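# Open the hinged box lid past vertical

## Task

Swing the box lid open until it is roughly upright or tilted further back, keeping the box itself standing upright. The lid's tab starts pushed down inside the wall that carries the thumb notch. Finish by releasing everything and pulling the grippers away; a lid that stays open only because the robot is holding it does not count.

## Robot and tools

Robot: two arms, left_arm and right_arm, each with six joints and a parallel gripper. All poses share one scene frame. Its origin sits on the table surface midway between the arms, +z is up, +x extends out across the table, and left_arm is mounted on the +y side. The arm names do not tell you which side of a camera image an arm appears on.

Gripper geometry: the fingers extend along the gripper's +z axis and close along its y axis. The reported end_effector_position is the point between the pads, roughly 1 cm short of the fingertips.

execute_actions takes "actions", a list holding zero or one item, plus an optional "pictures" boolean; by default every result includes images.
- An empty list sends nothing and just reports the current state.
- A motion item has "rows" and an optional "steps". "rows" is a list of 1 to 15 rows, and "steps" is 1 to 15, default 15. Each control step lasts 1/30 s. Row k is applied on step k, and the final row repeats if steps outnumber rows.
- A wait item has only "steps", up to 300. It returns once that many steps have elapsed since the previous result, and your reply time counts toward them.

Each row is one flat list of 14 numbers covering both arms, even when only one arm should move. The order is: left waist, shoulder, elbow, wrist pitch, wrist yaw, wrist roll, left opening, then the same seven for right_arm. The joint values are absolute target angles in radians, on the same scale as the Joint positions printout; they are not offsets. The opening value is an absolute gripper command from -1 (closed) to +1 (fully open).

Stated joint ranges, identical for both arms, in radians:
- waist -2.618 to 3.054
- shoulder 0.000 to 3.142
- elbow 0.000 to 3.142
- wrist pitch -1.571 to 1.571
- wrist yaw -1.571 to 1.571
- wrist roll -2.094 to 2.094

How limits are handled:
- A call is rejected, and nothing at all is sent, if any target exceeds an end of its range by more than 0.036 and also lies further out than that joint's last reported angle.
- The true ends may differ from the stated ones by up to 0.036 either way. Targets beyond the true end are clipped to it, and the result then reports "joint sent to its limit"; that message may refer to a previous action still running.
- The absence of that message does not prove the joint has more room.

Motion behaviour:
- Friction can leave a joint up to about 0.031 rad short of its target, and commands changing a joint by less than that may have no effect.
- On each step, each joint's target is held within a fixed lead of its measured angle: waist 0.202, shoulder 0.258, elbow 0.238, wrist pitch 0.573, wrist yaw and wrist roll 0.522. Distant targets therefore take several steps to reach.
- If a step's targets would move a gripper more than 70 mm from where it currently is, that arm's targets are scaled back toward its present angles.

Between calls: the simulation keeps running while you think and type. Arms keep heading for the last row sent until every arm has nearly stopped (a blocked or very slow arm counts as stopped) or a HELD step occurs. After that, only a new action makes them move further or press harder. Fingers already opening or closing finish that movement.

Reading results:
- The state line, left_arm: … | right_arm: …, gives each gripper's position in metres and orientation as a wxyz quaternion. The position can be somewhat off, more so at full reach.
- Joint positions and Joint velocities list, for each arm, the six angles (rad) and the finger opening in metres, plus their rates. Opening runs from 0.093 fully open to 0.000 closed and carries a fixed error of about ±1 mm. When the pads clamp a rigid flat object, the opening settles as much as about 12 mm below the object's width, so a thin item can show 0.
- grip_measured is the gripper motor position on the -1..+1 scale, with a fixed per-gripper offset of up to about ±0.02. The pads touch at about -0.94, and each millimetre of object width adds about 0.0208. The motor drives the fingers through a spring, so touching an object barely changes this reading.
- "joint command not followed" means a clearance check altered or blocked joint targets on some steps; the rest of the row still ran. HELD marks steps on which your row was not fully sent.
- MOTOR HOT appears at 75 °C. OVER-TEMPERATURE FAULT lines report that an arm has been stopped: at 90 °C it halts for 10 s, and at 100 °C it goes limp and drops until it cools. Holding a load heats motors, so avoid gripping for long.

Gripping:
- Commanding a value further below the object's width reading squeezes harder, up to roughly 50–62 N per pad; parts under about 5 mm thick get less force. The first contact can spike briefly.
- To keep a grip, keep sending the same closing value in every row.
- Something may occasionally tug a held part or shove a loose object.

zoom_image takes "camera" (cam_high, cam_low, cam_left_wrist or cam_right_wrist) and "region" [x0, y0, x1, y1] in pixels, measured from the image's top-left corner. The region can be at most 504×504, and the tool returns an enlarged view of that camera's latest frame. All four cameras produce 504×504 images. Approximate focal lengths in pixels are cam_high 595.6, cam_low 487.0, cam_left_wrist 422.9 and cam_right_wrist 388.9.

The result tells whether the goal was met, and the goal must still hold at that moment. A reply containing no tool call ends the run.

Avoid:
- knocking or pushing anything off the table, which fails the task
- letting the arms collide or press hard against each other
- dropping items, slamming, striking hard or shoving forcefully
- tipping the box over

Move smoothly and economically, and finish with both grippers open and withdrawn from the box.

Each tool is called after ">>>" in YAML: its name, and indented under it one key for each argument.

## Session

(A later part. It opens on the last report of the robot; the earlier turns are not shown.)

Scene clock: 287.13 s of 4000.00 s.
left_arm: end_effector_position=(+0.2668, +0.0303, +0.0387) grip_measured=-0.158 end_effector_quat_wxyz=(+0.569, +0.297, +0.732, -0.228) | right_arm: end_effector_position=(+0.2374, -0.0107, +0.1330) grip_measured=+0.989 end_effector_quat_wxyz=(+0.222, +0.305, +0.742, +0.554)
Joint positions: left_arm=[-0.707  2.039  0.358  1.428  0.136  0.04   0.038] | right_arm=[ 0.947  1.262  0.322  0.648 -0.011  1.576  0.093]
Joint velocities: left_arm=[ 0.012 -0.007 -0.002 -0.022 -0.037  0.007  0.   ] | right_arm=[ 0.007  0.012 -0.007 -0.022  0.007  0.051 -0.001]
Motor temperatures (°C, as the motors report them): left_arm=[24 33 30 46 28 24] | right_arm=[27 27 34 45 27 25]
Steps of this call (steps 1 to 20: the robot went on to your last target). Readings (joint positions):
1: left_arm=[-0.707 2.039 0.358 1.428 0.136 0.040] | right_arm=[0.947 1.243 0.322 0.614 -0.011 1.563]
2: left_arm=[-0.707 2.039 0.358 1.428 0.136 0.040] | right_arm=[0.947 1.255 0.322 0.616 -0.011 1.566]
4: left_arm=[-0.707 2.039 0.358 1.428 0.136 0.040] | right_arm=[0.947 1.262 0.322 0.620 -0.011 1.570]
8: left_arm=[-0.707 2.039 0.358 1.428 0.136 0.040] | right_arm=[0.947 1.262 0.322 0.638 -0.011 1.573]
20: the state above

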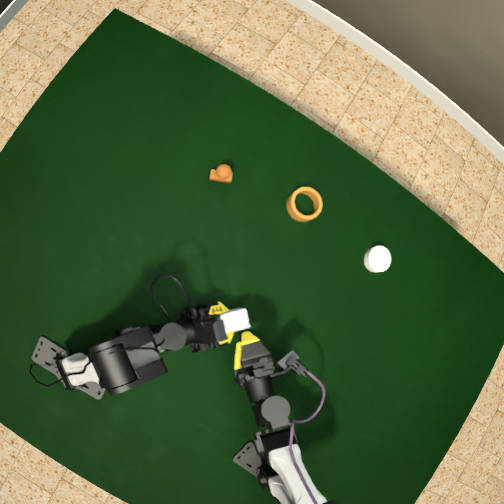

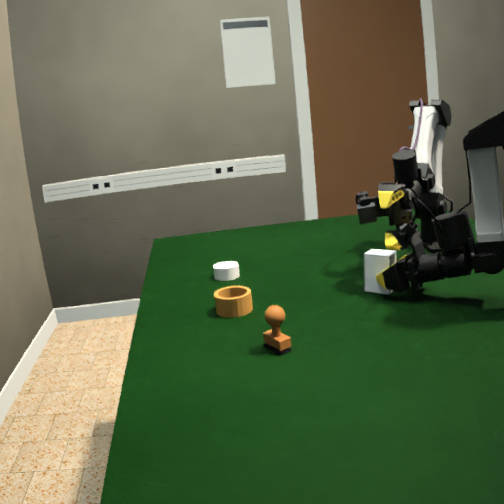

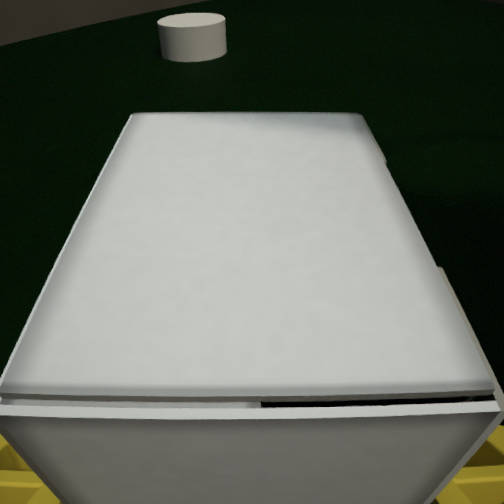

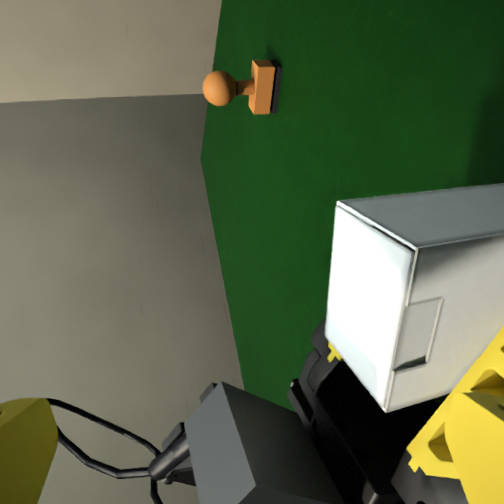

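>>> execute_actions:
  actions:
    - {"rows": [[-0.701,2.055,0.335,1.448,0.13,0.042,-0.17, 0.955,1.28,0.345,0.68,0.0,1.58,1.0],[-0.701,2.055,0.335,1.448,0.13,0.042,-0.17, 0.955,1.29,0.348,0.695,0.0,1.58,1.0],[-0.701,2.055,0.335,1.448,0.13,0.042,-0.17, 0.955,1.30,0.351,0.71,0.0,1.58,1.0],[-0.701,2.055,0.335,1.448,0.13,0.042,-0.17, 0.955,1.31,0.354,0.72,0.0,1.58,1.0],[-0.701,2.055,0.335,1.448,0.13,0.042,-0.17, 0.955,1.32,0.357,0.73,0.0,1.58,1.0],[-0.701,2.055,0.335,1.448,0.13,0.042,-0.17, 0.955,1.33,0.36,0.74,0.0,1.58,1.0],[-0.701,2.055,0.335,1.448,0.13,0.042,-0.17, 0.955,1.34,0.363,0.75,0.0,1.58,1.0],[-0.701,2.055,0.335,1.448,0.13,0.042,-0.17, 0.955,1.35,0.366,0.76,0.0,1.58,1.0],[-0.701,2.055,0.335,1.448,0.13,0.042,-0.17, 0.955,1.36,0.369,0.769,0.0,1.58,1.0],[-0.701,2.055,0.335,1.448,0.13,0.042,-0.17, 0.955,1.37,0.372,0.769,0.0,1.58,1.0],[-0.701,2.055,0.335,1.448,0.13,0.042,-0.17, 0.955,1.38,0.372,0.769,0.0,1.58,1.0],[-0.701,2.055,0.335,1.448,0.13,0.042,-0.17, 0.955,1.39,0.372,0.769,0.0,1.58,1.0],[-0.701,2.055,0.335,1.448,0.13,0.042,-0.17, 0.955,1.40,0.372,0.769,0.0,1.58,1.0],[-0.701,2.055,0.335,1.448,0.13,0.042,-0.17, 0.955,1.41,0.372,0.769,0.0,1.58,1.0]], "steps": 15}
  pictures: false

>>> execute_actions:
  actions:
    - {"steps": 20}

Scene clock: 327.37 s of 4000.00 s.
left_arm: end_effector_position=(+0.2668, +0.0303, +0.0387) grip_measured=-0.158 end_effector_quat_wxyz=(+0.569, +0.297, +0.732, -0.228) | right_arm: end_effector_position=(+0.2483, +0.0002, +0.1261) grip_measured=+0.989 end_effector_quat_wxyz=(+0.224, +0.304, +0.739, +0.557)
Joint positions: left_arm=[-0.707  2.039  0.358  1.428  0.136  0.04   0.038] | right_arm=[ 0.947  1.38   0.351  0.747 -0.011  1.576  0.093]
Joint velocities: left_arm=[-0.007 -0.012  0.007 -0.051  0.007  0.022 -0.   ] | right_arm=[ 0.007  0.232  0.002  0.051  0.007 -0.022 -0.001]
Motor temperatures (°C, as the motors report them): left_arm=[24 33 29 47 28 24] | right_arm=[27 27 35 49 27 25]
Steps of this call (steps 1 to 15: the robot went on to your last target; steps 16 to 90: nothing new was sent; then 36.73 s passed at rest; steps 91 to 105: all 15 steps of this action). Readings (joint positions):
91: left_arm=[-0.707 2.039 0.358 1.428 0.136 0.040] | right_arm=[0.947 1.262 0.322 0.650 -0.011 1.576]
92: left_arm=[-0.707 2.039 0.358 1.428 0.136 0.040] | right_arm=[0.947 1.262 0.322 0.654 -0.011 1.576]
94: left_arm=[-0.707 2.039 0.358 1.428 0.136 0.040] | right_arm=[0.947 1.270 0.324 0.671 -0.011 1.576]
98: left_arm=[-0.707 2.039 0.358 1.428 0.136 0.040] | right_arm=[0.947 1.312 0.338 0.707 -0.011 1.576]
105: the state above

Scene clock: 328.03 s of 4000.00 s.
left_arm: end_effector_position=(+0.2668, +0.0303, +0.0387) grip_measured=-0.158 end_effector_quat_wxyz=(+0.569, +0.297, +0.732, -0.228) | right_arm: end_effector_position=(+0.2487, +0.0006, +0.1231) grip_measured=+0.989 end_effector_quat_wxyz=(+0.223, +0.305, +0.741, +0.555)
Joint positions: left_arm=[-0.707  2.039  0.358  1.428  0.136  0.04   0.038] | right_arm=[ 0.947  1.392  0.351  0.753 -0.011  1.576  0.093]
Joint velocities: left_arm=[-0.012 -0.027  0.007 -0.051  0.007  0.081 -0.001] | right_arm=[ 0.007 -0.017 -0.012  0.051  0.007 -0.081 -0.   ]
Motor temperatures (°C, as the motors report them): left_arm=[24 33 29 47 28 24] | right_arm=[27 27 35 49 27 25]
Steps of this call (steps 1 to 20: the robot went on to your last target). Readings (joint positions):
1: left_arm=[-0.707 2.039 0.358 1.428 0.136 0.040] | right_arm=[0.947 1.387 0.351 0.747 -0.011 1.576]
2: left_arm=[-0.707 2.039 0.358 1.428 0.136 0.040] | right_arm=[0.947 1.391 0.351 0.747 -0.011 1.576]
4: left_arm=[-0.707 2.039 0.358 1.428 0.136 0.040] | right_arm=[0.947 1.392 0.351 0.748 -0.011 1.576]
8: left_arm=[-0.707 2.039 0.358 1.428 0.136 0.040] | right_arm=[0.947 1.392 0.351 0.751 -0.011 1.576]
20: the state above

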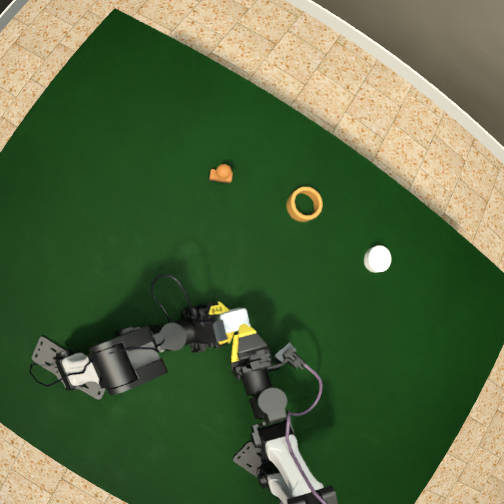

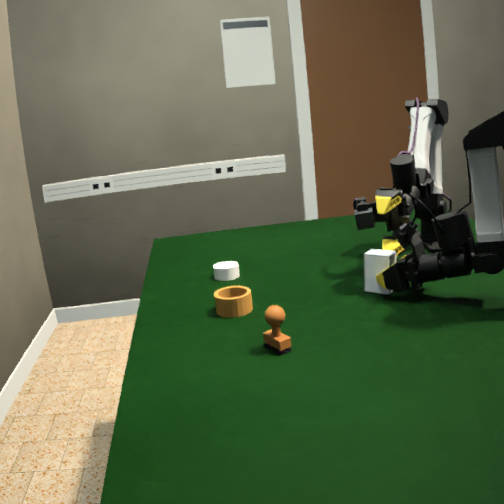

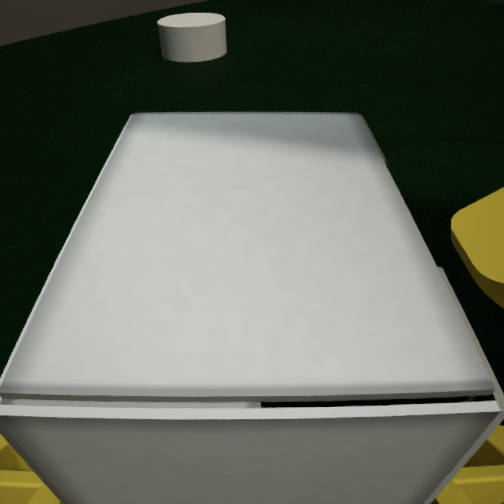

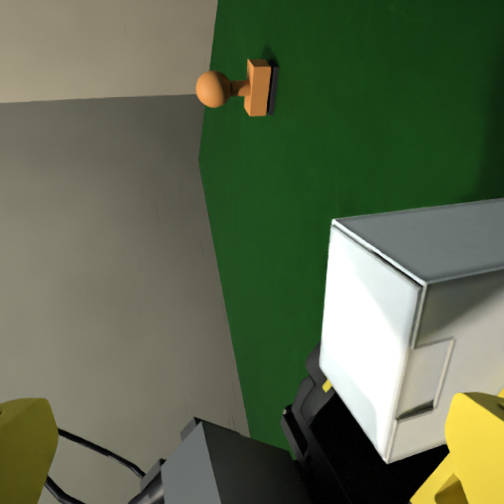

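>>> zoom_image:
  camera: "cam_right_wrist"
  region: [344, 324, 504, 484]

>>> zoom_image:
  camera: "cam_left_wrist"
  region: [324, 130, 504, 310]

Region (344, 324, 504, 484) of cam_right_wrist's 504x504 image, scaled by 3.150, with more detail than that image has.

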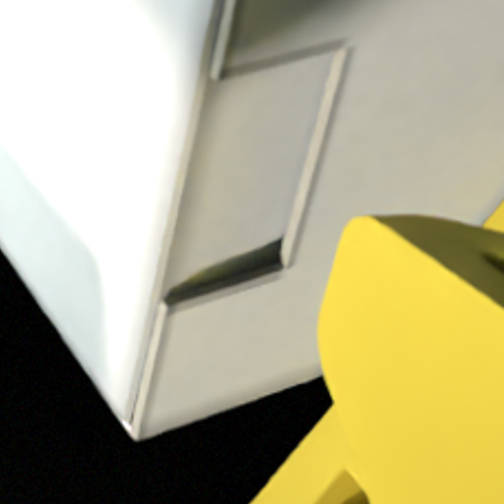

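Region (324, 130, 504, 310) of cam_left_wrist's 504x504 image, scaled by 2.800, with more detail than that image has.

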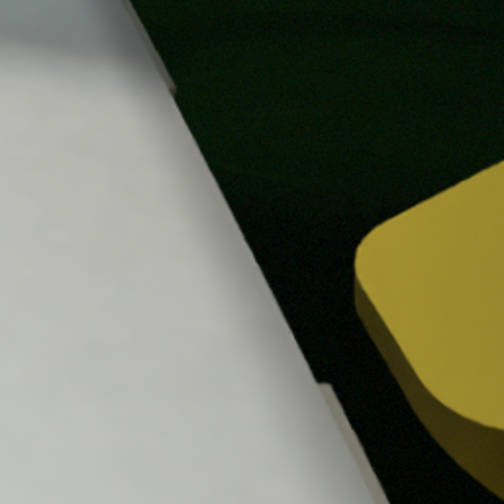

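>>> execute_actions:
  actions:
    - {"rows": [[-0.701,2.055,0.335,1.448,0.13,0.042,-0.17, 0.955,1.416,0.376,0.771,0.0,1.58,1.0],[-0.701,2.055,0.335,1.448,0.13,0.042,-0.17, 0.955,1.421,0.380,0.773,0.0,1.58,1.0],[-0.701,2.055,0.335,1.448,0.13,0.042,-0.17, 0.955,1.427,0.384,0.775,0.0,1.58,1.0],[-0.701,2.055,0.335,1.448,0.13,0.042,-0.17, 0.955,1.432,0.388,0.777,0.0,1.58,1.0],[-0.701,2.055,0.335,1.448,0.13,0.042,-0.17, 0.955,1.438,0.392,0.779,0.0,1.58,1.0],[-0.701,2.055,0.335,1.448,0.13,0.042,-0.17, 0.955,1.443,0.396,0.781,0.0,1.58,1.0],[-0.701,2.055,0.335,1.448,0.13,0.042,-0.17, 0.955,1.449,0.400,0.783,0.0,1.58,1.0],[-0.701,2.055,0.335,1.448,0.13,0.042,-0.17, 0.955,1.454,0.404,0.785,0.0,1.58,1.0],[-0.701,2.055,0.335,1.448,0.13,0.042,-0.17, 0.955,1.460,0.408,0.787,0.0,1.58,1.0],[-0.701,2.055,0.335,1.448,0.13,0.042,-0.17, 0.955,1.465,0.412,0.789,0.0,1.58,1.0],[-0.701,2.055,0.335,1.448,0.13,0.042,-0.17, 0.955,1.471,0.416,0.791,0.0,1.58,1.0],[-0.701,2.055,0.335,1.448,0.13,0.042,-0.17, 0.955,1.476,0.420,0.791,0.0,1.58,1.0],[-0.701,2.055,0.335,1.448,0.13,0.042,-0.17, 0.955,1.482,0.424,0.791,0.0,1.58,1.0],[-0.701,2.055,0.335,1.448,0.13,0.042,-0.17, 0.955,1.487,0.427,0.791,0.0,1.58,1.0]], "steps": 15}
  pictures: false

>>> execute_actions:
  actions:
    - {"steps": 15}

Scene clock: 360.87 s of 4000.00 s.
left_arm: end_effector_position=(+0.2686, +0.0323, +0.0388) grip_measured=-0.158 end_effector_quat_wxyz=(+0.571, +0.293, +0.734, -0.223) | right_arm: end_effector_position=(+0.2585, +0.0105, +0.1218) grip_measured=+0.989 end_effector_quat_wxyz=(+0.222, +0.305, +0.742, +0.554)
Joint positions: left_arm=[-0.705  2.039  0.358  1.428  0.125  0.04   0.038] | right_arm=[ 0.947  1.46   0.399  0.771 -0.011  1.577  0.093]
Joint velocities: left_arm=[ 0.017 -0.007 -0.002 -0.022 -0.037 -0.022 -0.   ] | right_arm=[-0.007  0.12   0.046  0.081  0.037  0.051 -0.   ]
Motor temperatures (°C, as the motors report them): left_arm=[24 33 29 49 28 24] | right_arm=[27 28 37 51 27 25]
Steps of this call (steps 1 to 15: the robot went on to your last target; steps 16 to 90: nothing new was sent; then 29.33 s passed at rest; steps 91 to 105: all 15 steps of this action). Readings (joint positions):
91: left_arm=[-0.707 2.039 0.358 1.428 0.136 0.040] | right_arm=[0.947 1.392 0.351 0.754 -0.011 1.576]
92: left_arm=[-0.707 2.039 0.358 1.428 0.136 0.040] | right_arm=[0.947 1.392 0.351 0.754 -0.011 1.576]
94: left_arm=[-0.707 2.039 0.358 1.428 0.136 0.040] | right_arm=[0.947 1.399 0.354 0.757 -0.011 1.577]
98: left_arm=[-0.707 2.039 0.358 1.428 0.136 0.040] | right_arm=[0.947 1.425 0.373 0.761 -0.011 1.577]
105: the state above

Scene clock: 361.37 s of 4000.00 s.
left_arm: end_effector_position=(+0.2691, +0.0328, +0.0388) grip_measured=-0.158 end_effector_quat_wxyz=(+0.572, +0.292, +0.734, -0.221) | right_arm: end_effector_position=(+0.2590, +0.0110, +0.1211) grip_measured=+0.989 end_effector_quat_wxyz=(+0.222, +0.306, +0.742, +0.554)
Joint positions: left_arm=[-0.705  2.039  0.358  1.428  0.121  0.04   0.038] | right_arm=[ 0.947  1.465  0.401  0.772 -0.011  1.577  0.093]
Joint velocities: left_arm=[ 0.022 -0.017  0.002  0.022 -0.051  0.007 -0.001] | right_arm=[-0.007 -0.017 -0.012 -0.066 -0.022 -0.007  0.001]
Motor temperatures (°C, as the motors report them): left_arm=[24 33 29 49 28 24] | right_arm=[27 28 37 51 27 25]
Steps of this call (steps 1 to 15: the robot went on to your last target). Readings (joint positions):
1: left_arm=[-0.705 2.039 0.358 1.428 0.123 0.040] | right_arm=[0.947 1.463 0.400 0.771 -0.011 1.577]
2: left_arm=[-0.705 2.039 0.358 1.428 0.122 0.040] | right_arm=[0.947 1.464 0.401 0.771 -0.011 1.577]
4: left_arm=[-0.705 2.039 0.358 1.428 0.121 0.040] | right_arm=[0.947 1.465 0.401 0.771 -0.011 1.577]
8: left_arm=[-0.705 2.039 0.358 1.428 0.121 0.040] | right_arm=[0.947 1.465 0.401 0.772 -0.011 1.577]
15: the state above
All arms were judged still, so your last target was given up. Only a new action makes them travel on or press farther. Fingers that are still opening or closing keep moving.

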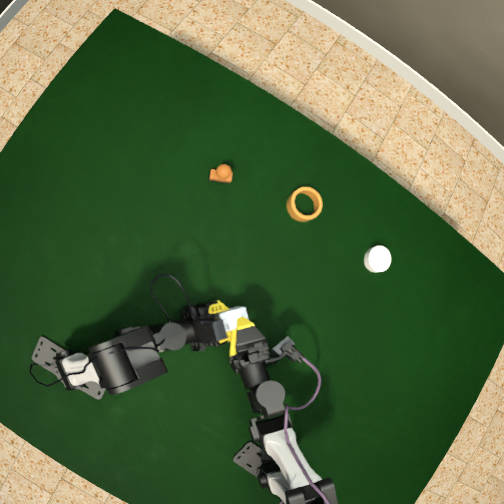

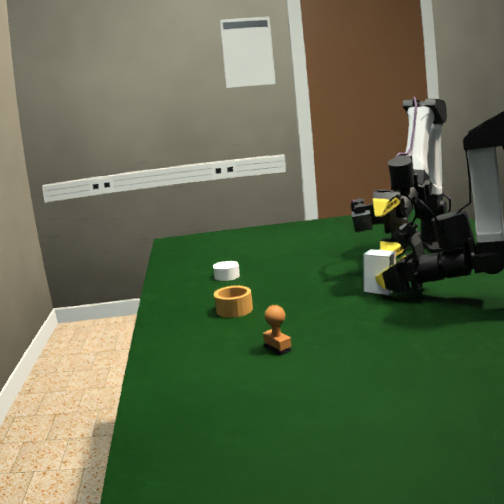

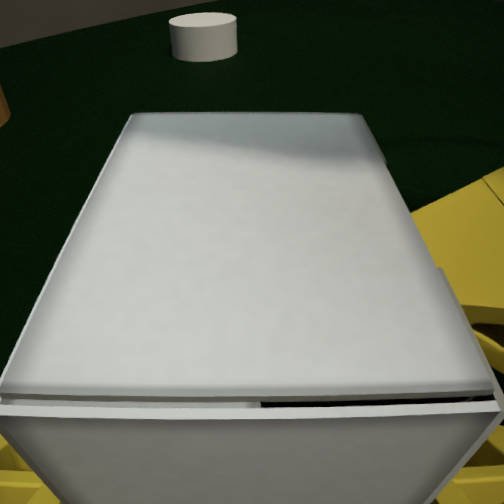

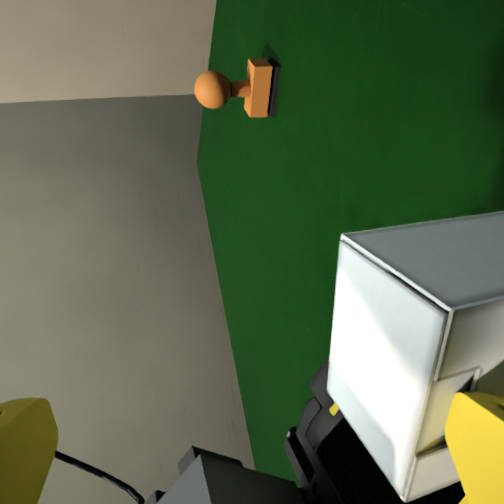

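>>> zoom_image:
  camera: "cam_right_wrist"
  region: [364, 344, 504, 484]

>>> zoom_image:
  camera: "cam_left_wrist"
  region: [344, 140, 504, 300]

Region (364, 344, 504, 484) of cam_right_wrist's 504x504 image, scaled by 3.600, with more detail than that image has.

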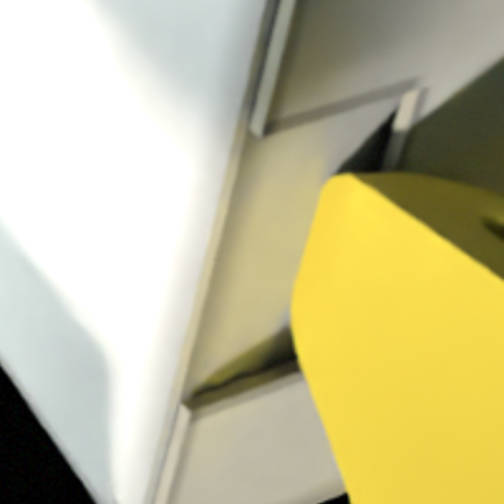

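Region (344, 140, 504, 300) of cam_left_wrist's 504x504 image, scaled by 3.150, with more detail than that image has.

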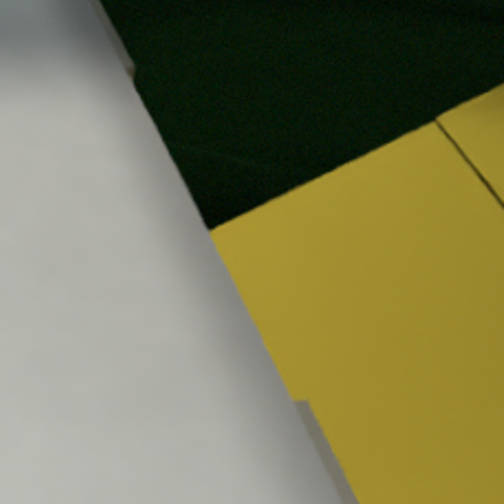

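>>> execute_actions:
  actions:
    - {"rows": [[-0.701,2.055,0.335,1.448,0.13,0.042,-0.17, 0.955,1.48,0.427,0.795,0.01,1.58,1.0],[-0.701,2.055,0.335,1.448,0.13,0.042,-0.17, 0.955,1.48,0.427,0.80,0.015,1.58,1.0],[-0.701,2.055,0.335,1.448,0.13,0.042,-0.17, 0.955,1.48,0.427,0.805,0.02,1.58,1.0],[-0.701,2.055,0.335,1.448,0.13,0.042,-0.17, 0.955,1.48,0.427,0.81,0.025,1.58,1.0]], "steps": 15}

Scene clock: 376.20 s of 4000.00 s.
left_arm: end_effector_position=(+0.2694, +0.0330, +0.0392) grip_measured=-0.158 end_effector_quat_wxyz=(+0.573, +0.291, +0.734, -0.221) | right_arm: end_effector_position=(+0.2596, +0.0107, +0.1218) grip_measured=+0.989 end_effector_quat_wxyz=(+0.225, +0.308, +0.740, +0.554)
Joint positions: left_arm=[-0.705  2.039  0.358  1.43   0.12   0.04   0.038] | right_arm=[ 0.95   1.465  0.401  0.775 -0.001  1.578  0.093]
Joint velocities: left_arm=[ 0.012 -0.022 -0.002 -0.022  0.037 -0.051 -0.   ] | right_arm=[ 0.002  0.002 -0.007 -0.022  0.022  0.022 -0.   ]
Motor temperatures (°C, as the motors report them): left_arm=[24 33 29 49 28 24] | right_arm=[27 28 37 52 27 25]
Steps of this call (steps 1 to 90: nothing new was sent; then 11.33 s passed at rest; steps 91 to 105: all 15 steps of this action). Readings (joint positions):
91: left_arm=[-0.705 2.039 0.358 1.428 0.121 0.040] | right_arm=[0.947 1.465 0.401 0.772 -0.010 1.577]
92: left_arm=[-0.705 2.039 0.358 1.428 0.121 0.040] | right_arm=[0.947 1.465 0.401 0.772 -0.010 1.577]
94: left_arm=[-0.705 2.039 0.358 1.429 0.121 0.040] | right_arm=[0.948 1.465 0.401 0.773 -0.007 1.577]
98: left_arm=[-0.705 2.039 0.358 1.429 0.120 0.040] | right_arm=[0.949 1.465 0.401 0.774 -0.003 1.578]
105: the state above

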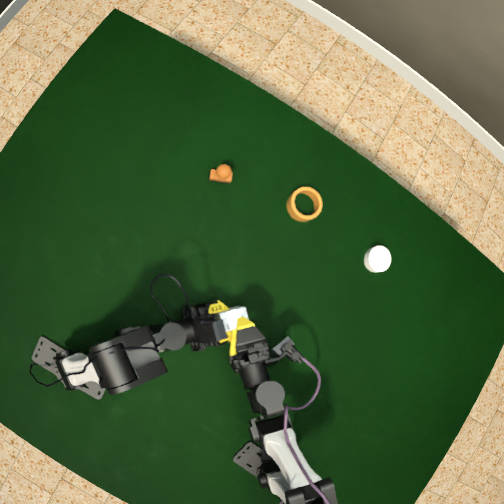

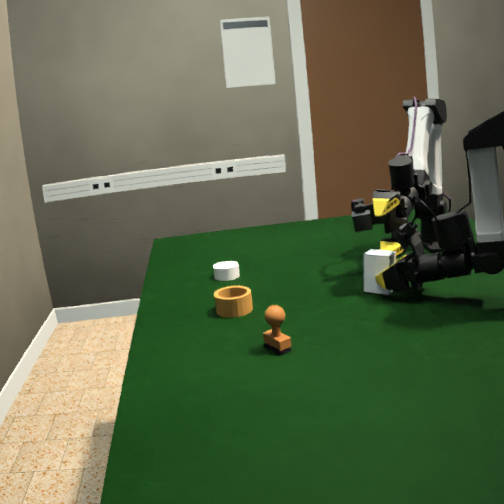

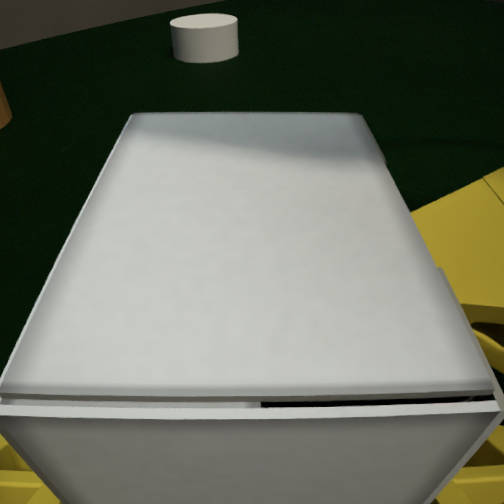

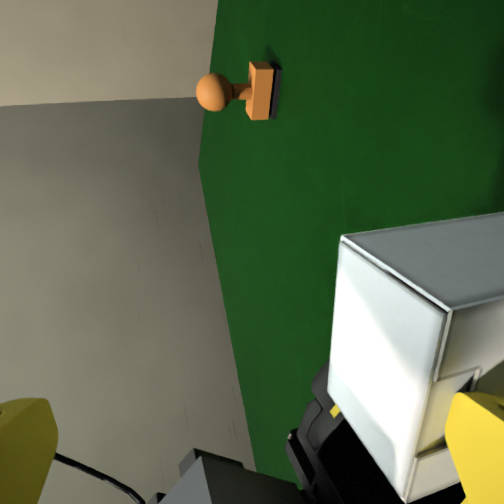

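>>> execute_actions:
  actions:
    - {"rows": [[-0.701,2.055,0.335,1.448,0.13,0.042,-0.17, 0.955,1.45,0.39,0.79,0.02,1.58,1.0],[-0.701,2.055,0.335,1.448,0.13,0.042,-0.17, 0.955,1.44,0.378,0.79,0.02,1.58,1.0],[-0.701,2.055,0.335,1.448,0.13,0.042,-0.17, 0.955,1.435,0.372,0.79,0.02,1.58,1.0],[-0.701,2.055,0.335,1.448,0.13,0.042,-0.17, 0.955,1.43,0.366,0.80,0.02,1.58,1.0],[-0.701,2.055,0.335,1.448,0.13,0.042,-0.17, 0.955,1.427,0.362,0.81,0.02,1.58,1.0]], "steps": 15}
  pictures: false

>>> execute_actions:
  actions:
    - {"steps": 15}

Scene clock: 383.10 s of 4000.00 s.
left_arm: end_effector_position=(+0.2691, +0.0326, +0.0392) grip_measured=-0.158 end_effector_quat_wxyz=(+0.572, +0.292, +0.733, -0.222) | right_arm: end_effector_position=(+0.2586, +0.0081, +0.1274) grip_measured=+0.989 end_effector_quat_wxyz=(+0.231, +0.307, +0.733, +0.561)
Joint positions: left_arm=[-0.705  2.039  0.358  1.43   0.122  0.04   0.038] | right_arm=[0.95  1.446 0.387 0.793 0.005 1.579 0.093]
Joint velocities: left_arm=[-0.012 -0.002  0.002  0.007  0.022 -0.022 -0.001] | right_arm=[ 0.017 -0.002 -0.002 -0.007 -0.007 -0.051  0.001]
Motor temperatures (°C, as the motors report them): left_arm=[24 33 29 49 28 24] | right_arm=[27 28 38 53 27 25]
Steps of this call (steps 1 to 15: the robot went on to your last target; steps 16 to 90: nothing new was sent; then 3.40 s passed at rest; steps 91 to 105: all 15 steps of this action). Readings (joint positions):
91: left_arm=[-0.705 2.039 0.358 1.430 0.119 0.040] | right_arm=[0.950 1.465 0.401 0.775 -0.001 1.579]
92: left_arm=[-0.705 2.039 0.358 1.430 0.119 0.040] | right_arm=[0.950 1.465 0.401 0.775 -0.001 1.579]
94: left_arm=[-0.705 2.039 0.358 1.430 0.119 0.040] | right_arm=[0.950 1.463 0.399 0.775 -0.001 1.579]
98: left_arm=[-0.705 2.039 0.358 1.430 0.122 0.040] | right_arm=[0.950 1.447 0.387 0.785 0.003 1.579]
105: the state above

Scene clock: 383.60 s of 4000.00 s.
left_arm: end_effector_position=(+0.2691, +0.0326, +0.0392) grip_measured=-0.158 end_effector_quat_wxyz=(+0.572, +0.292, +0.733, -0.222) | right_arm: end_effector_position=(+0.2586, +0.0081, +0.1274) grip_measured=+0.989 end_effector_quat_wxyz=(+0.231, +0.307, +0.733, +0.561)
Joint positions: left_arm=[-0.705  2.039  0.358  1.43   0.122  0.04   0.038] | right_arm=[0.95  1.446 0.387 0.793 0.005 1.579 0.093]
Joint velocities: left_arm=[-0.002  0.007 -0.002  0.022  0.051  0.051  0.   ] | right_arm=[-0.002 -0.002 -0.022 -0.022 -0.022 -0.007 -0.001]
Motor temperatures (°C, as the motors report them): left_arm=[24 33 29 49 28 24] | right_arm=[27 28 38 53 27 25]
Steps of this call (steps 1 to 15: the robot went on to your last target). Readings (joint positions):
1: left_arm=[-0.705 2.039 0.358 1.430 0.122 0.040] | right_arm=[0.950 1.446 0.387 0.793 0.005 1.579]
2: left_arm=[-0.705 2.039 0.358 1.430 0.122 0.040] | right_arm=[0.950 1.446 0.387 0.793 0.005 1.579]
4: left_arm=[-0.705 2.039 0.358 1.430 0.122 0.040] | right_arm=[0.950 1.446 0.387 0.793 0.005 1.579]
8: left_arm=[-0.705 2.039 0.358 1.430 0.122 0.040] | right_arm=[0.950 1.446 0.387 0.793 0.005 1.579]
15: the state above
All arms were judged still, so your last target was given up. Only a new action makes them travel on or press farther. Fingers that are still opening or closing keep moving.

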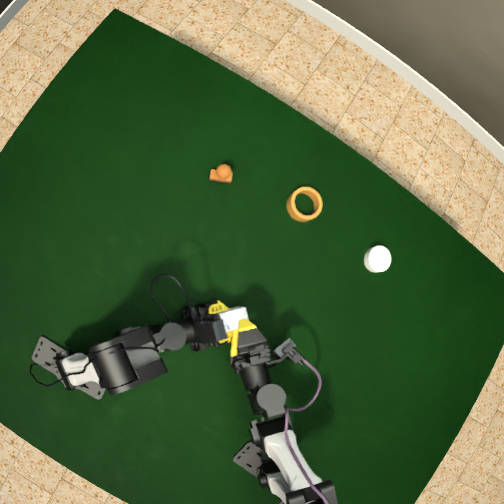

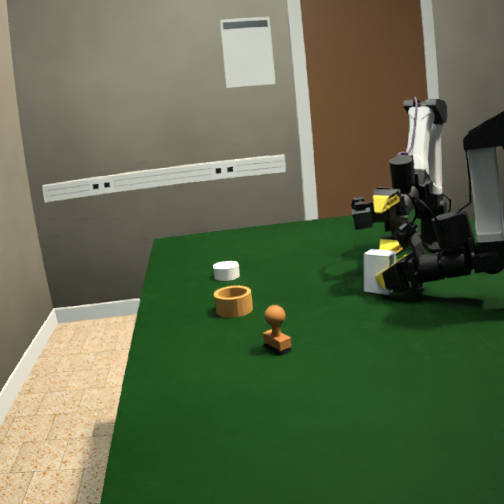

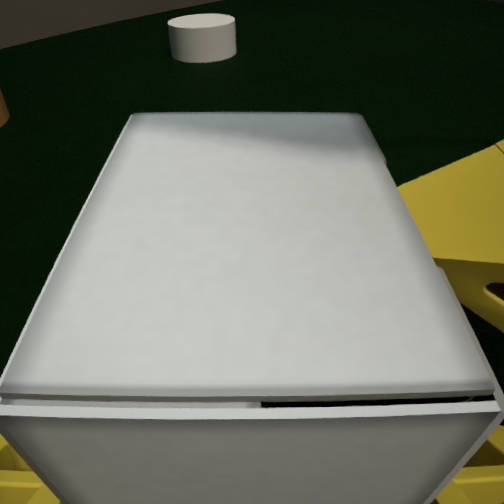

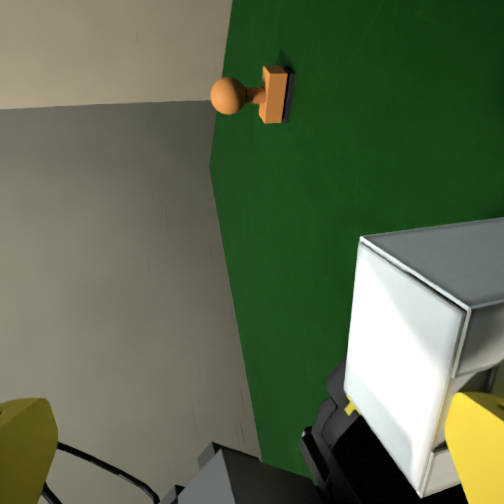

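>>> zoom_image:
  camera: "cam_right_wrist"
  region: [364, 344, 504, 484]

>>> zoom_image:
  camera: "cam_left_wrist"
  region: [344, 140, 504, 300]

Region (364, 344, 504, 484) of cam_right_wrist's 504x504 image, scaled by 3.600, with more detail than that image has.

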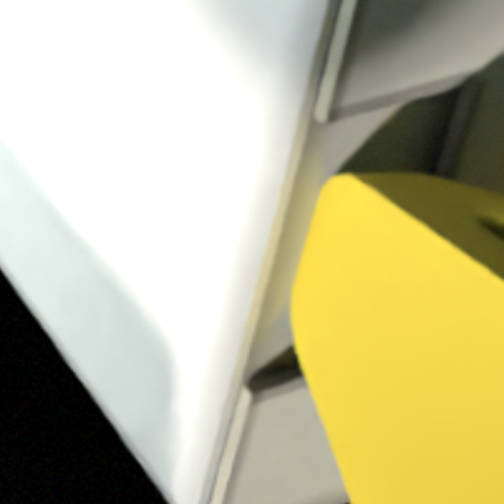

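Region (344, 140, 504, 300) of cam_left_wrist's 504x504 image, scaled by 3.150, with more detail than that image has.

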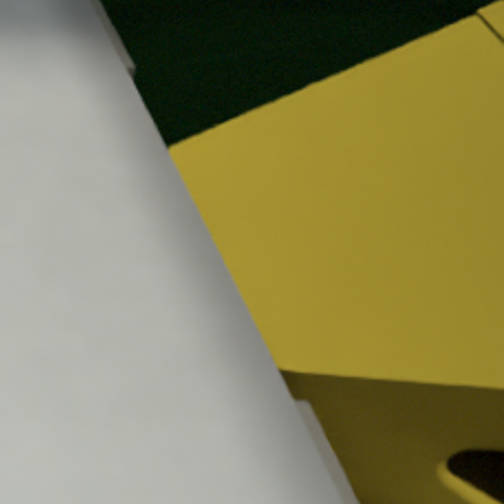

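>>> execute_actions:
  actions:
    - {"rows": [[-0.701,2.055,0.335,1.448,0.14,0.042,-0.17, 0.955,1.455,0.40,0.81,0.02,1.58,1.0],[-0.701,2.055,0.335,1.448,0.14,0.042,-0.17, 0.955,1.462,0.406,0.81,0.02,1.58,1.0],[-0.701,2.055,0.335,1.448,0.145,0.042,-0.17, 0.955,1.466,0.409,0.81,0.02,1.58,1.0],[-0.701,2.055,0.335,1.448,0.145,0.042,-0.17, 0.955,1.469,0.412,0.81,0.02,1.58,1.0],[-0.701,2.055,0.335,1.448,0.15,0.042,-0.17, 0.955,1.472,0.415,0.81,0.02,1.58,1.0],[-0.701,2.055,0.335,1.448,0.15,0.042,-0.17, 0.955,1.475,0.418,0.81,0.02,1.58,1.0],[-0.701,2.055,0.335,1.448,0.155,0.042,-0.17, 0.955,1.478,0.421,0.81,0.02,1.58,1.0],[-0.701,2.055,0.335,1.448,0.155,0.042,-0.17, 0.955,1.481,0.424,0.81,0.02,1.58,1.0]], "steps": 15}

Scene clock: 398.83 s of 4000.00 s.
left_arm: end_effector_position=(+0.2699, +0.0337, +0.0390) grip_measured=-0.158 end_effector_quat_wxyz=(+0.572, +0.291, +0.734, -0.222) | right_arm: end_effector_position=(+0.2602, +0.0098, +0.1263) grip_measured=+0.989 end_effector_quat_wxyz=(+0.230, +0.307, +0.734, +0.560)
Joint positions: left_arm=[-0.7    2.039  0.358  1.429  0.125  0.04   0.038] | right_arm=[0.95  1.458 0.395 0.794 0.005 1.579 0.093]
Joint velocities: left_arm=[ 0.017  0.007  0.017 -0.139 -0.095  0.022 -0.   ] | right_arm=[ 0.007 -0.007  0.012 -0.022  0.051 -0.051 -0.   ]
Motor temperatures (°C, as the motors report them): left_arm=[24 33 29 50 28 24] | right_arm=[27 30 36 53 27 25]
Steps of this call (steps 1 to 90: nothing new was sent; then 11.73 s passed at rest; steps 91 to 105: all 15 steps of this action). Readings (joint positions):
91: left_arm=[-0.705 2.039 0.358 1.430 0.124 0.040] | right_arm=[0.950 1.446 0.387 0.793 0.005 1.579]
92: left_arm=[-0.705 2.039 0.358 1.430 0.124 0.040] | right_arm=[0.950 1.446 0.387 0.793 0.005 1.579]
94: left_arm=[-0.705 2.039 0.358 1.430 0.125 0.040] | right_arm=[0.950 1.446 0.387 0.793 0.005 1.579]
98: left_arm=[-0.705 2.039 0.358 1.430 0.126 0.040] | right_arm=[0.950 1.450 0.388 0.794 0.005 1.579]
105: the state above

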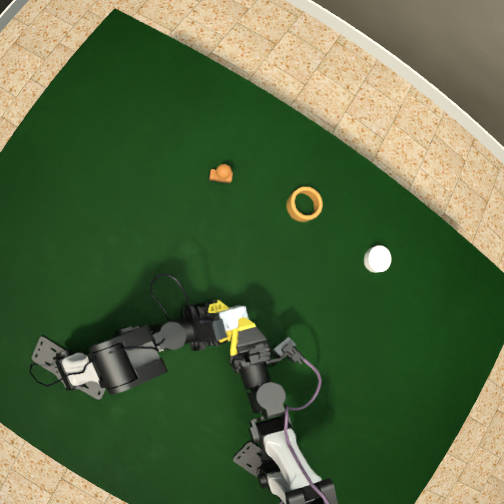

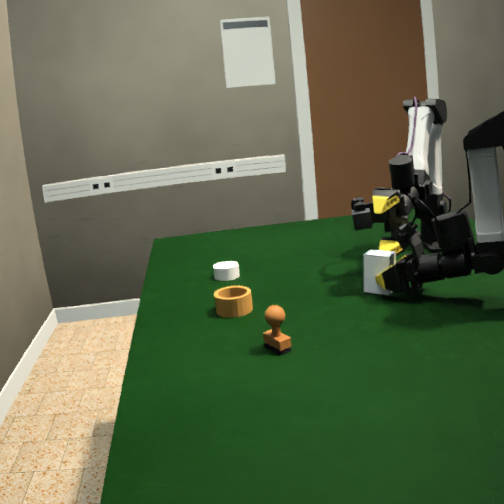

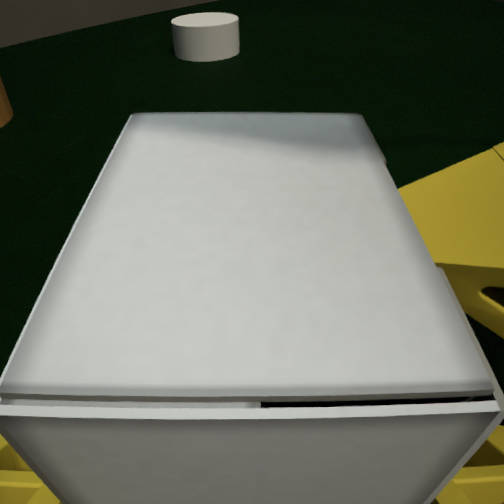

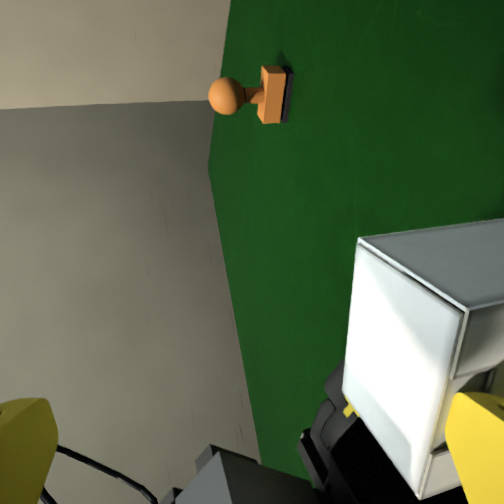

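>>> execute_actions:
  actions:
    - {"rows": [[-0.715,2.055,0.335,1.42,0.155,0.042,-0.17, 0.955,1.465,0.425,0.81,0.02,1.58,1.0],[-0.715,2.055,0.335,1.41,0.155,0.042,-0.17, 0.955,1.45,0.426,0.81,0.02,1.58,1.0],[-0.715,2.055,0.335,1.40,0.155,0.042,-0.17, 0.955,1.44,0.427,0.81,0.02,1.58,1.0],[-0.715,2.055,0.335,1.40,0.155,0.042,-0.17, 0.955,1.437,0.428,0.81,0.02,1.58,1.0],[-0.715,2.055,0.335,1.40,0.155,0.042,-0.17, 0.955,1.434,0.429,0.81,0.02,1.58,1.0],[-0.715,2.055,0.335,1.40,0.155,0.042,-0.17, 0.955,1.431,0.430,0.81,0.02,1.58,1.0],[-0.715,2.055,0.335,1.40,0.155,0.042,-0.17, 0.955,1.428,0.431,0.81,0.02,1.58,1.0],[-0.715,2.055,0.335,1.40,0.155,0.042,-0.17, 0.955,1.425,0.432,0.81,0.02,1.58,1.0],[-0.715,2.055,0.335,1.40,0.155,0.042,-0.17, 0.955,1.422,0.433,0.81,0.02,1.58,1.0],[-0.715,2.055,0.335,1.40,0.155,0.042,-0.17, 0.955,1.419,0.434,0.81,0.02,1.58,1.0],[-0.715,2.055,0.335,1.40,0.155,0.042,-0.17, 0.955,1.416,0.435,0.81,0.02,1.58,1.0],[-0.715,2.055,0.335,1.40,0.155,0.042,-0.17, 0.955,1.413,0.436,0.81,0.02,1.58,1.0]], "steps": 15}

Scene clock: 407.07 s of 4000.00 s.
left_arm: end_effector_position=(+0.2698, +0.0338, +0.0384) grip_measured=-0.158 end_effector_quat_wxyz=(+0.571, +0.290, +0.735, -0.222) | right_arm: end_effector_position=(+0.2598, +0.0094, +0.1353) grip_measured=+0.989 end_effector_quat_wxyz=(+0.234, +0.305, +0.727, +0.569)
Joint positions: left_arm=[-0.7    2.039  0.358  1.427  0.124  0.036  0.038] | right_arm=[0.95  1.433 0.395 0.792 0.005 1.579 0.093]
Joint velocities: left_arm=[ 0.002 -0.022 -0.017 -0.037 -0.095 -0.037  0.001] | right_arm=[-0.002 -0.027 -0.012  0.037  0.066  0.051  0.   ]
Motor temperatures (°C, as the motors report them): left_arm=[24 33 29 50 28 24] | right_arm=[27 29 37 53 27 25]
Steps of this call (steps 1 to 15: the robot went on to your last target; steps 16 to 90: nothing new was sent; then 4.73 s passed at rest; steps 91 to 105: all 15 steps of this action). Readings (joint positions):
91: left_arm=[-0.700 2.039 0.358 1.428 0.125 0.040] | right_arm=[0.950 1.458 0.395 0.794 0.005 1.579]
92: left_arm=[-0.700 2.039 0.358 1.428 0.125 0.040] | right_arm=[0.950 1.458 0.395 0.794 0.005 1.579]
94: left_arm=[-0.700 2.039 0.358 1.427 0.125 0.039] | right_arm=[0.950 1.458 0.395 0.794 0.005 1.579]
98: left_arm=[-0.700 2.039 0.358 1.427 0.125 0.039] | right_arm=[0.950 1.454 0.395 0.793 0.005 1.579]
105: the state above

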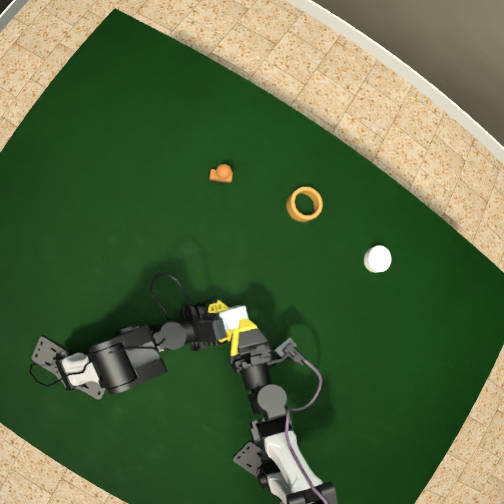

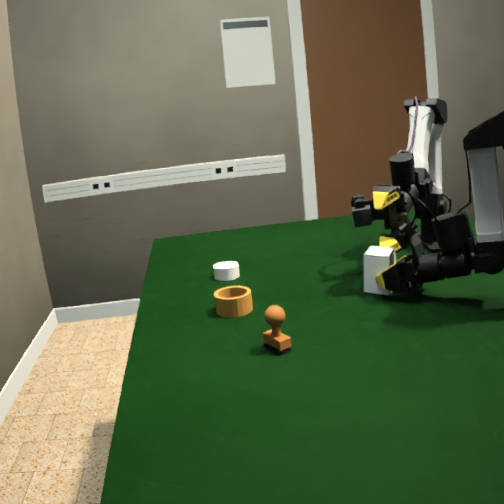

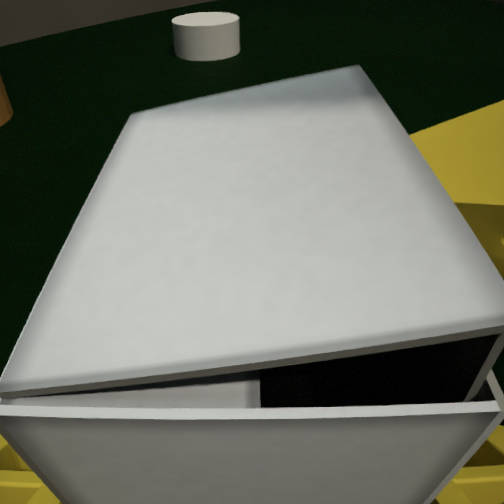

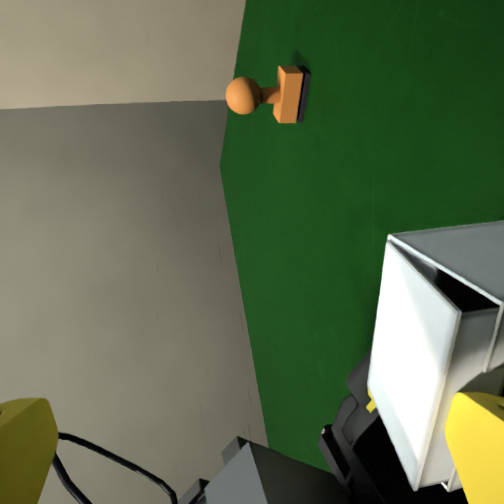

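>>> execute_actions:
  actions:
    - {"rows": [[-0.715,2.055,0.335,1.40,0.155,0.042,-0.17, 0.955,1.411,0.438,0.81,0.02,1.58,1.0],[-0.715,2.055,0.335,1.40,0.155,0.042,-0.17, 0.955,1.409,0.440,0.81,0.02,1.58,1.0],[-0.715,2.055,0.335,1.40,0.155,0.042,-0.17, 0.955,1.407,0.442,0.81,0.02,1.58,1.0],[-0.715,2.055,0.335,1.40,0.155,0.042,-0.17, 0.955,1.405,0.444,0.81,0.02,1.58,1.0],[-0.715,2.055,0.335,1.40,0.155,0.042,-0.17, 0.955,1.403,0.446,0.81,0.02,1.58,1.0],[-0.715,2.055,0.335,1.40,0.155,0.042,-0.17, 0.955,1.401,0.448,0.81,0.02,1.58,1.0],[-0.715,2.055,0.335,1.40,0.155,0.042,-0.17, 0.955,1.399,0.450,0.81,0.02,1.58,1.0],[-0.715,2.055,0.335,1.40,0.155,0.042,-0.17, 0.955,1.397,0.452,0.81,0.02,1.58,1.0],[-0.715,2.055,0.335,1.40,0.155,0.042,-0.17, 0.955,1.395,0.454,0.81,0.02,1.58,1.0],[-0.715,2.055,0.335,1.40,0.155,0.042,-0.17, 0.955,1.393,0.456,0.81,0.02,1.58,1.0],[-0.715,2.055,0.335,1.40,0.155,0.042,-0.17, 0.955,1.393,0.458,0.81,0.02,1.58,1.0],[-0.715,2.055,0.335,1.40,0.155,0.042,-0.17, 0.955,1.393,0.460,0.81,0.02,1.58,1.0],[-0.715,2.055,0.335,1.40,0.155,0.042,-0.17, 0.955,1.393,0.462,0.81,0.02,1.58,1.0]], "steps": 15}

Scene clock: 420.67 s of 4000.00 s.
left_arm: end_effector_position=(+0.2685, +0.0325, +0.0383) grip_measured=-0.158 end_effector_quat_wxyz=(+0.568, +0.291, +0.735, -0.228) | right_arm: end_effector_position=(+0.2665, +0.0159, +0.1634) grip_measured=+0.989 end_effector_quat_wxyz=(+0.244, +0.296, +0.707, +0.594)
Joint positions: left_arm=[-0.7    2.039  0.358  1.426  0.135  0.03   0.038] | right_arm=[0.95  1.411 0.439 0.796 0.006 1.579 0.093]
Joint velocities: left_arm=[-0.002  0.007 -0.007 -0.007  0.037 -0.081 -0.002] | right_arm=[ 0.007 -0.002  0.022  0.022 -0.007 -0.022  0.   ]
Motor temperatures (°C, as the motors report them): left_arm=[24 33 28 49 28 24] | right_arm=[27 30 39 54 27 25]
Steps of this call (steps 1 to 15: the robot went on to your last target; steps 16 to 90: nothing new was sent; then 10.10 s passed at rest; steps 91 to 105: all 15 steps of this action). Readings (joint positions):
91: left_arm=[-0.700 2.039 0.358 1.427 0.124 0.036] | right_arm=[0.950 1.432 0.396 0.791 0.005 1.579]
92: left_arm=[-0.700 2.039 0.358 1.427 0.123 0.035] | right_arm=[0.950 1.432 0.399 0.791 0.005 1.579]
94: left_arm=[-0.700 2.039 0.358 1.427 0.120 0.032] | right_arm=[0.950 1.432 0.404 0.791 0.006 1.579]
98: left_arm=[-0.700 2.039 0.358 1.427 0.118 0.029] | right_arm=[0.950 1.420 0.416 0.791 0.006 1.579]
105: the state above

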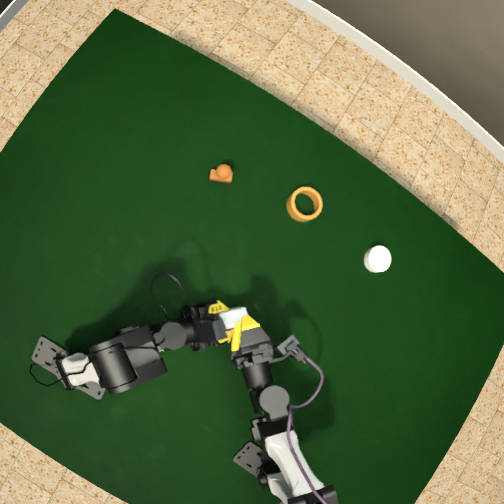

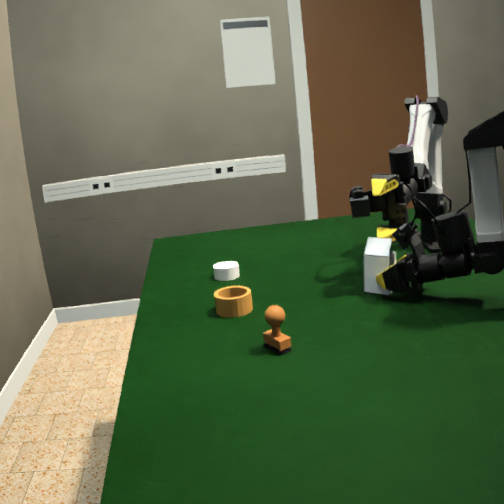

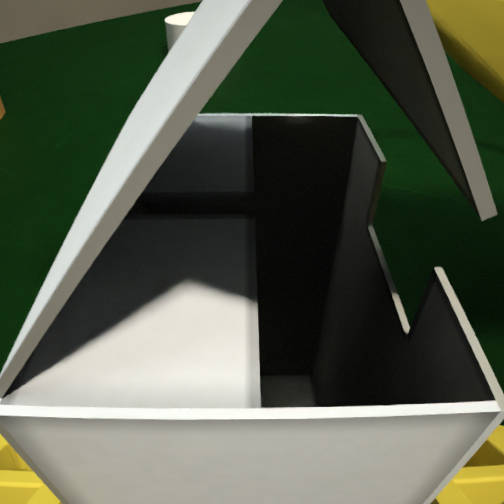

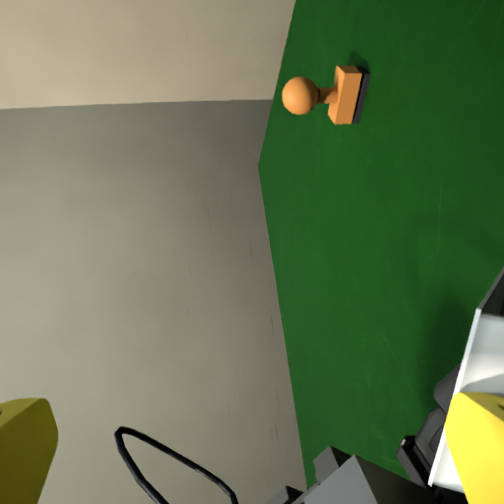

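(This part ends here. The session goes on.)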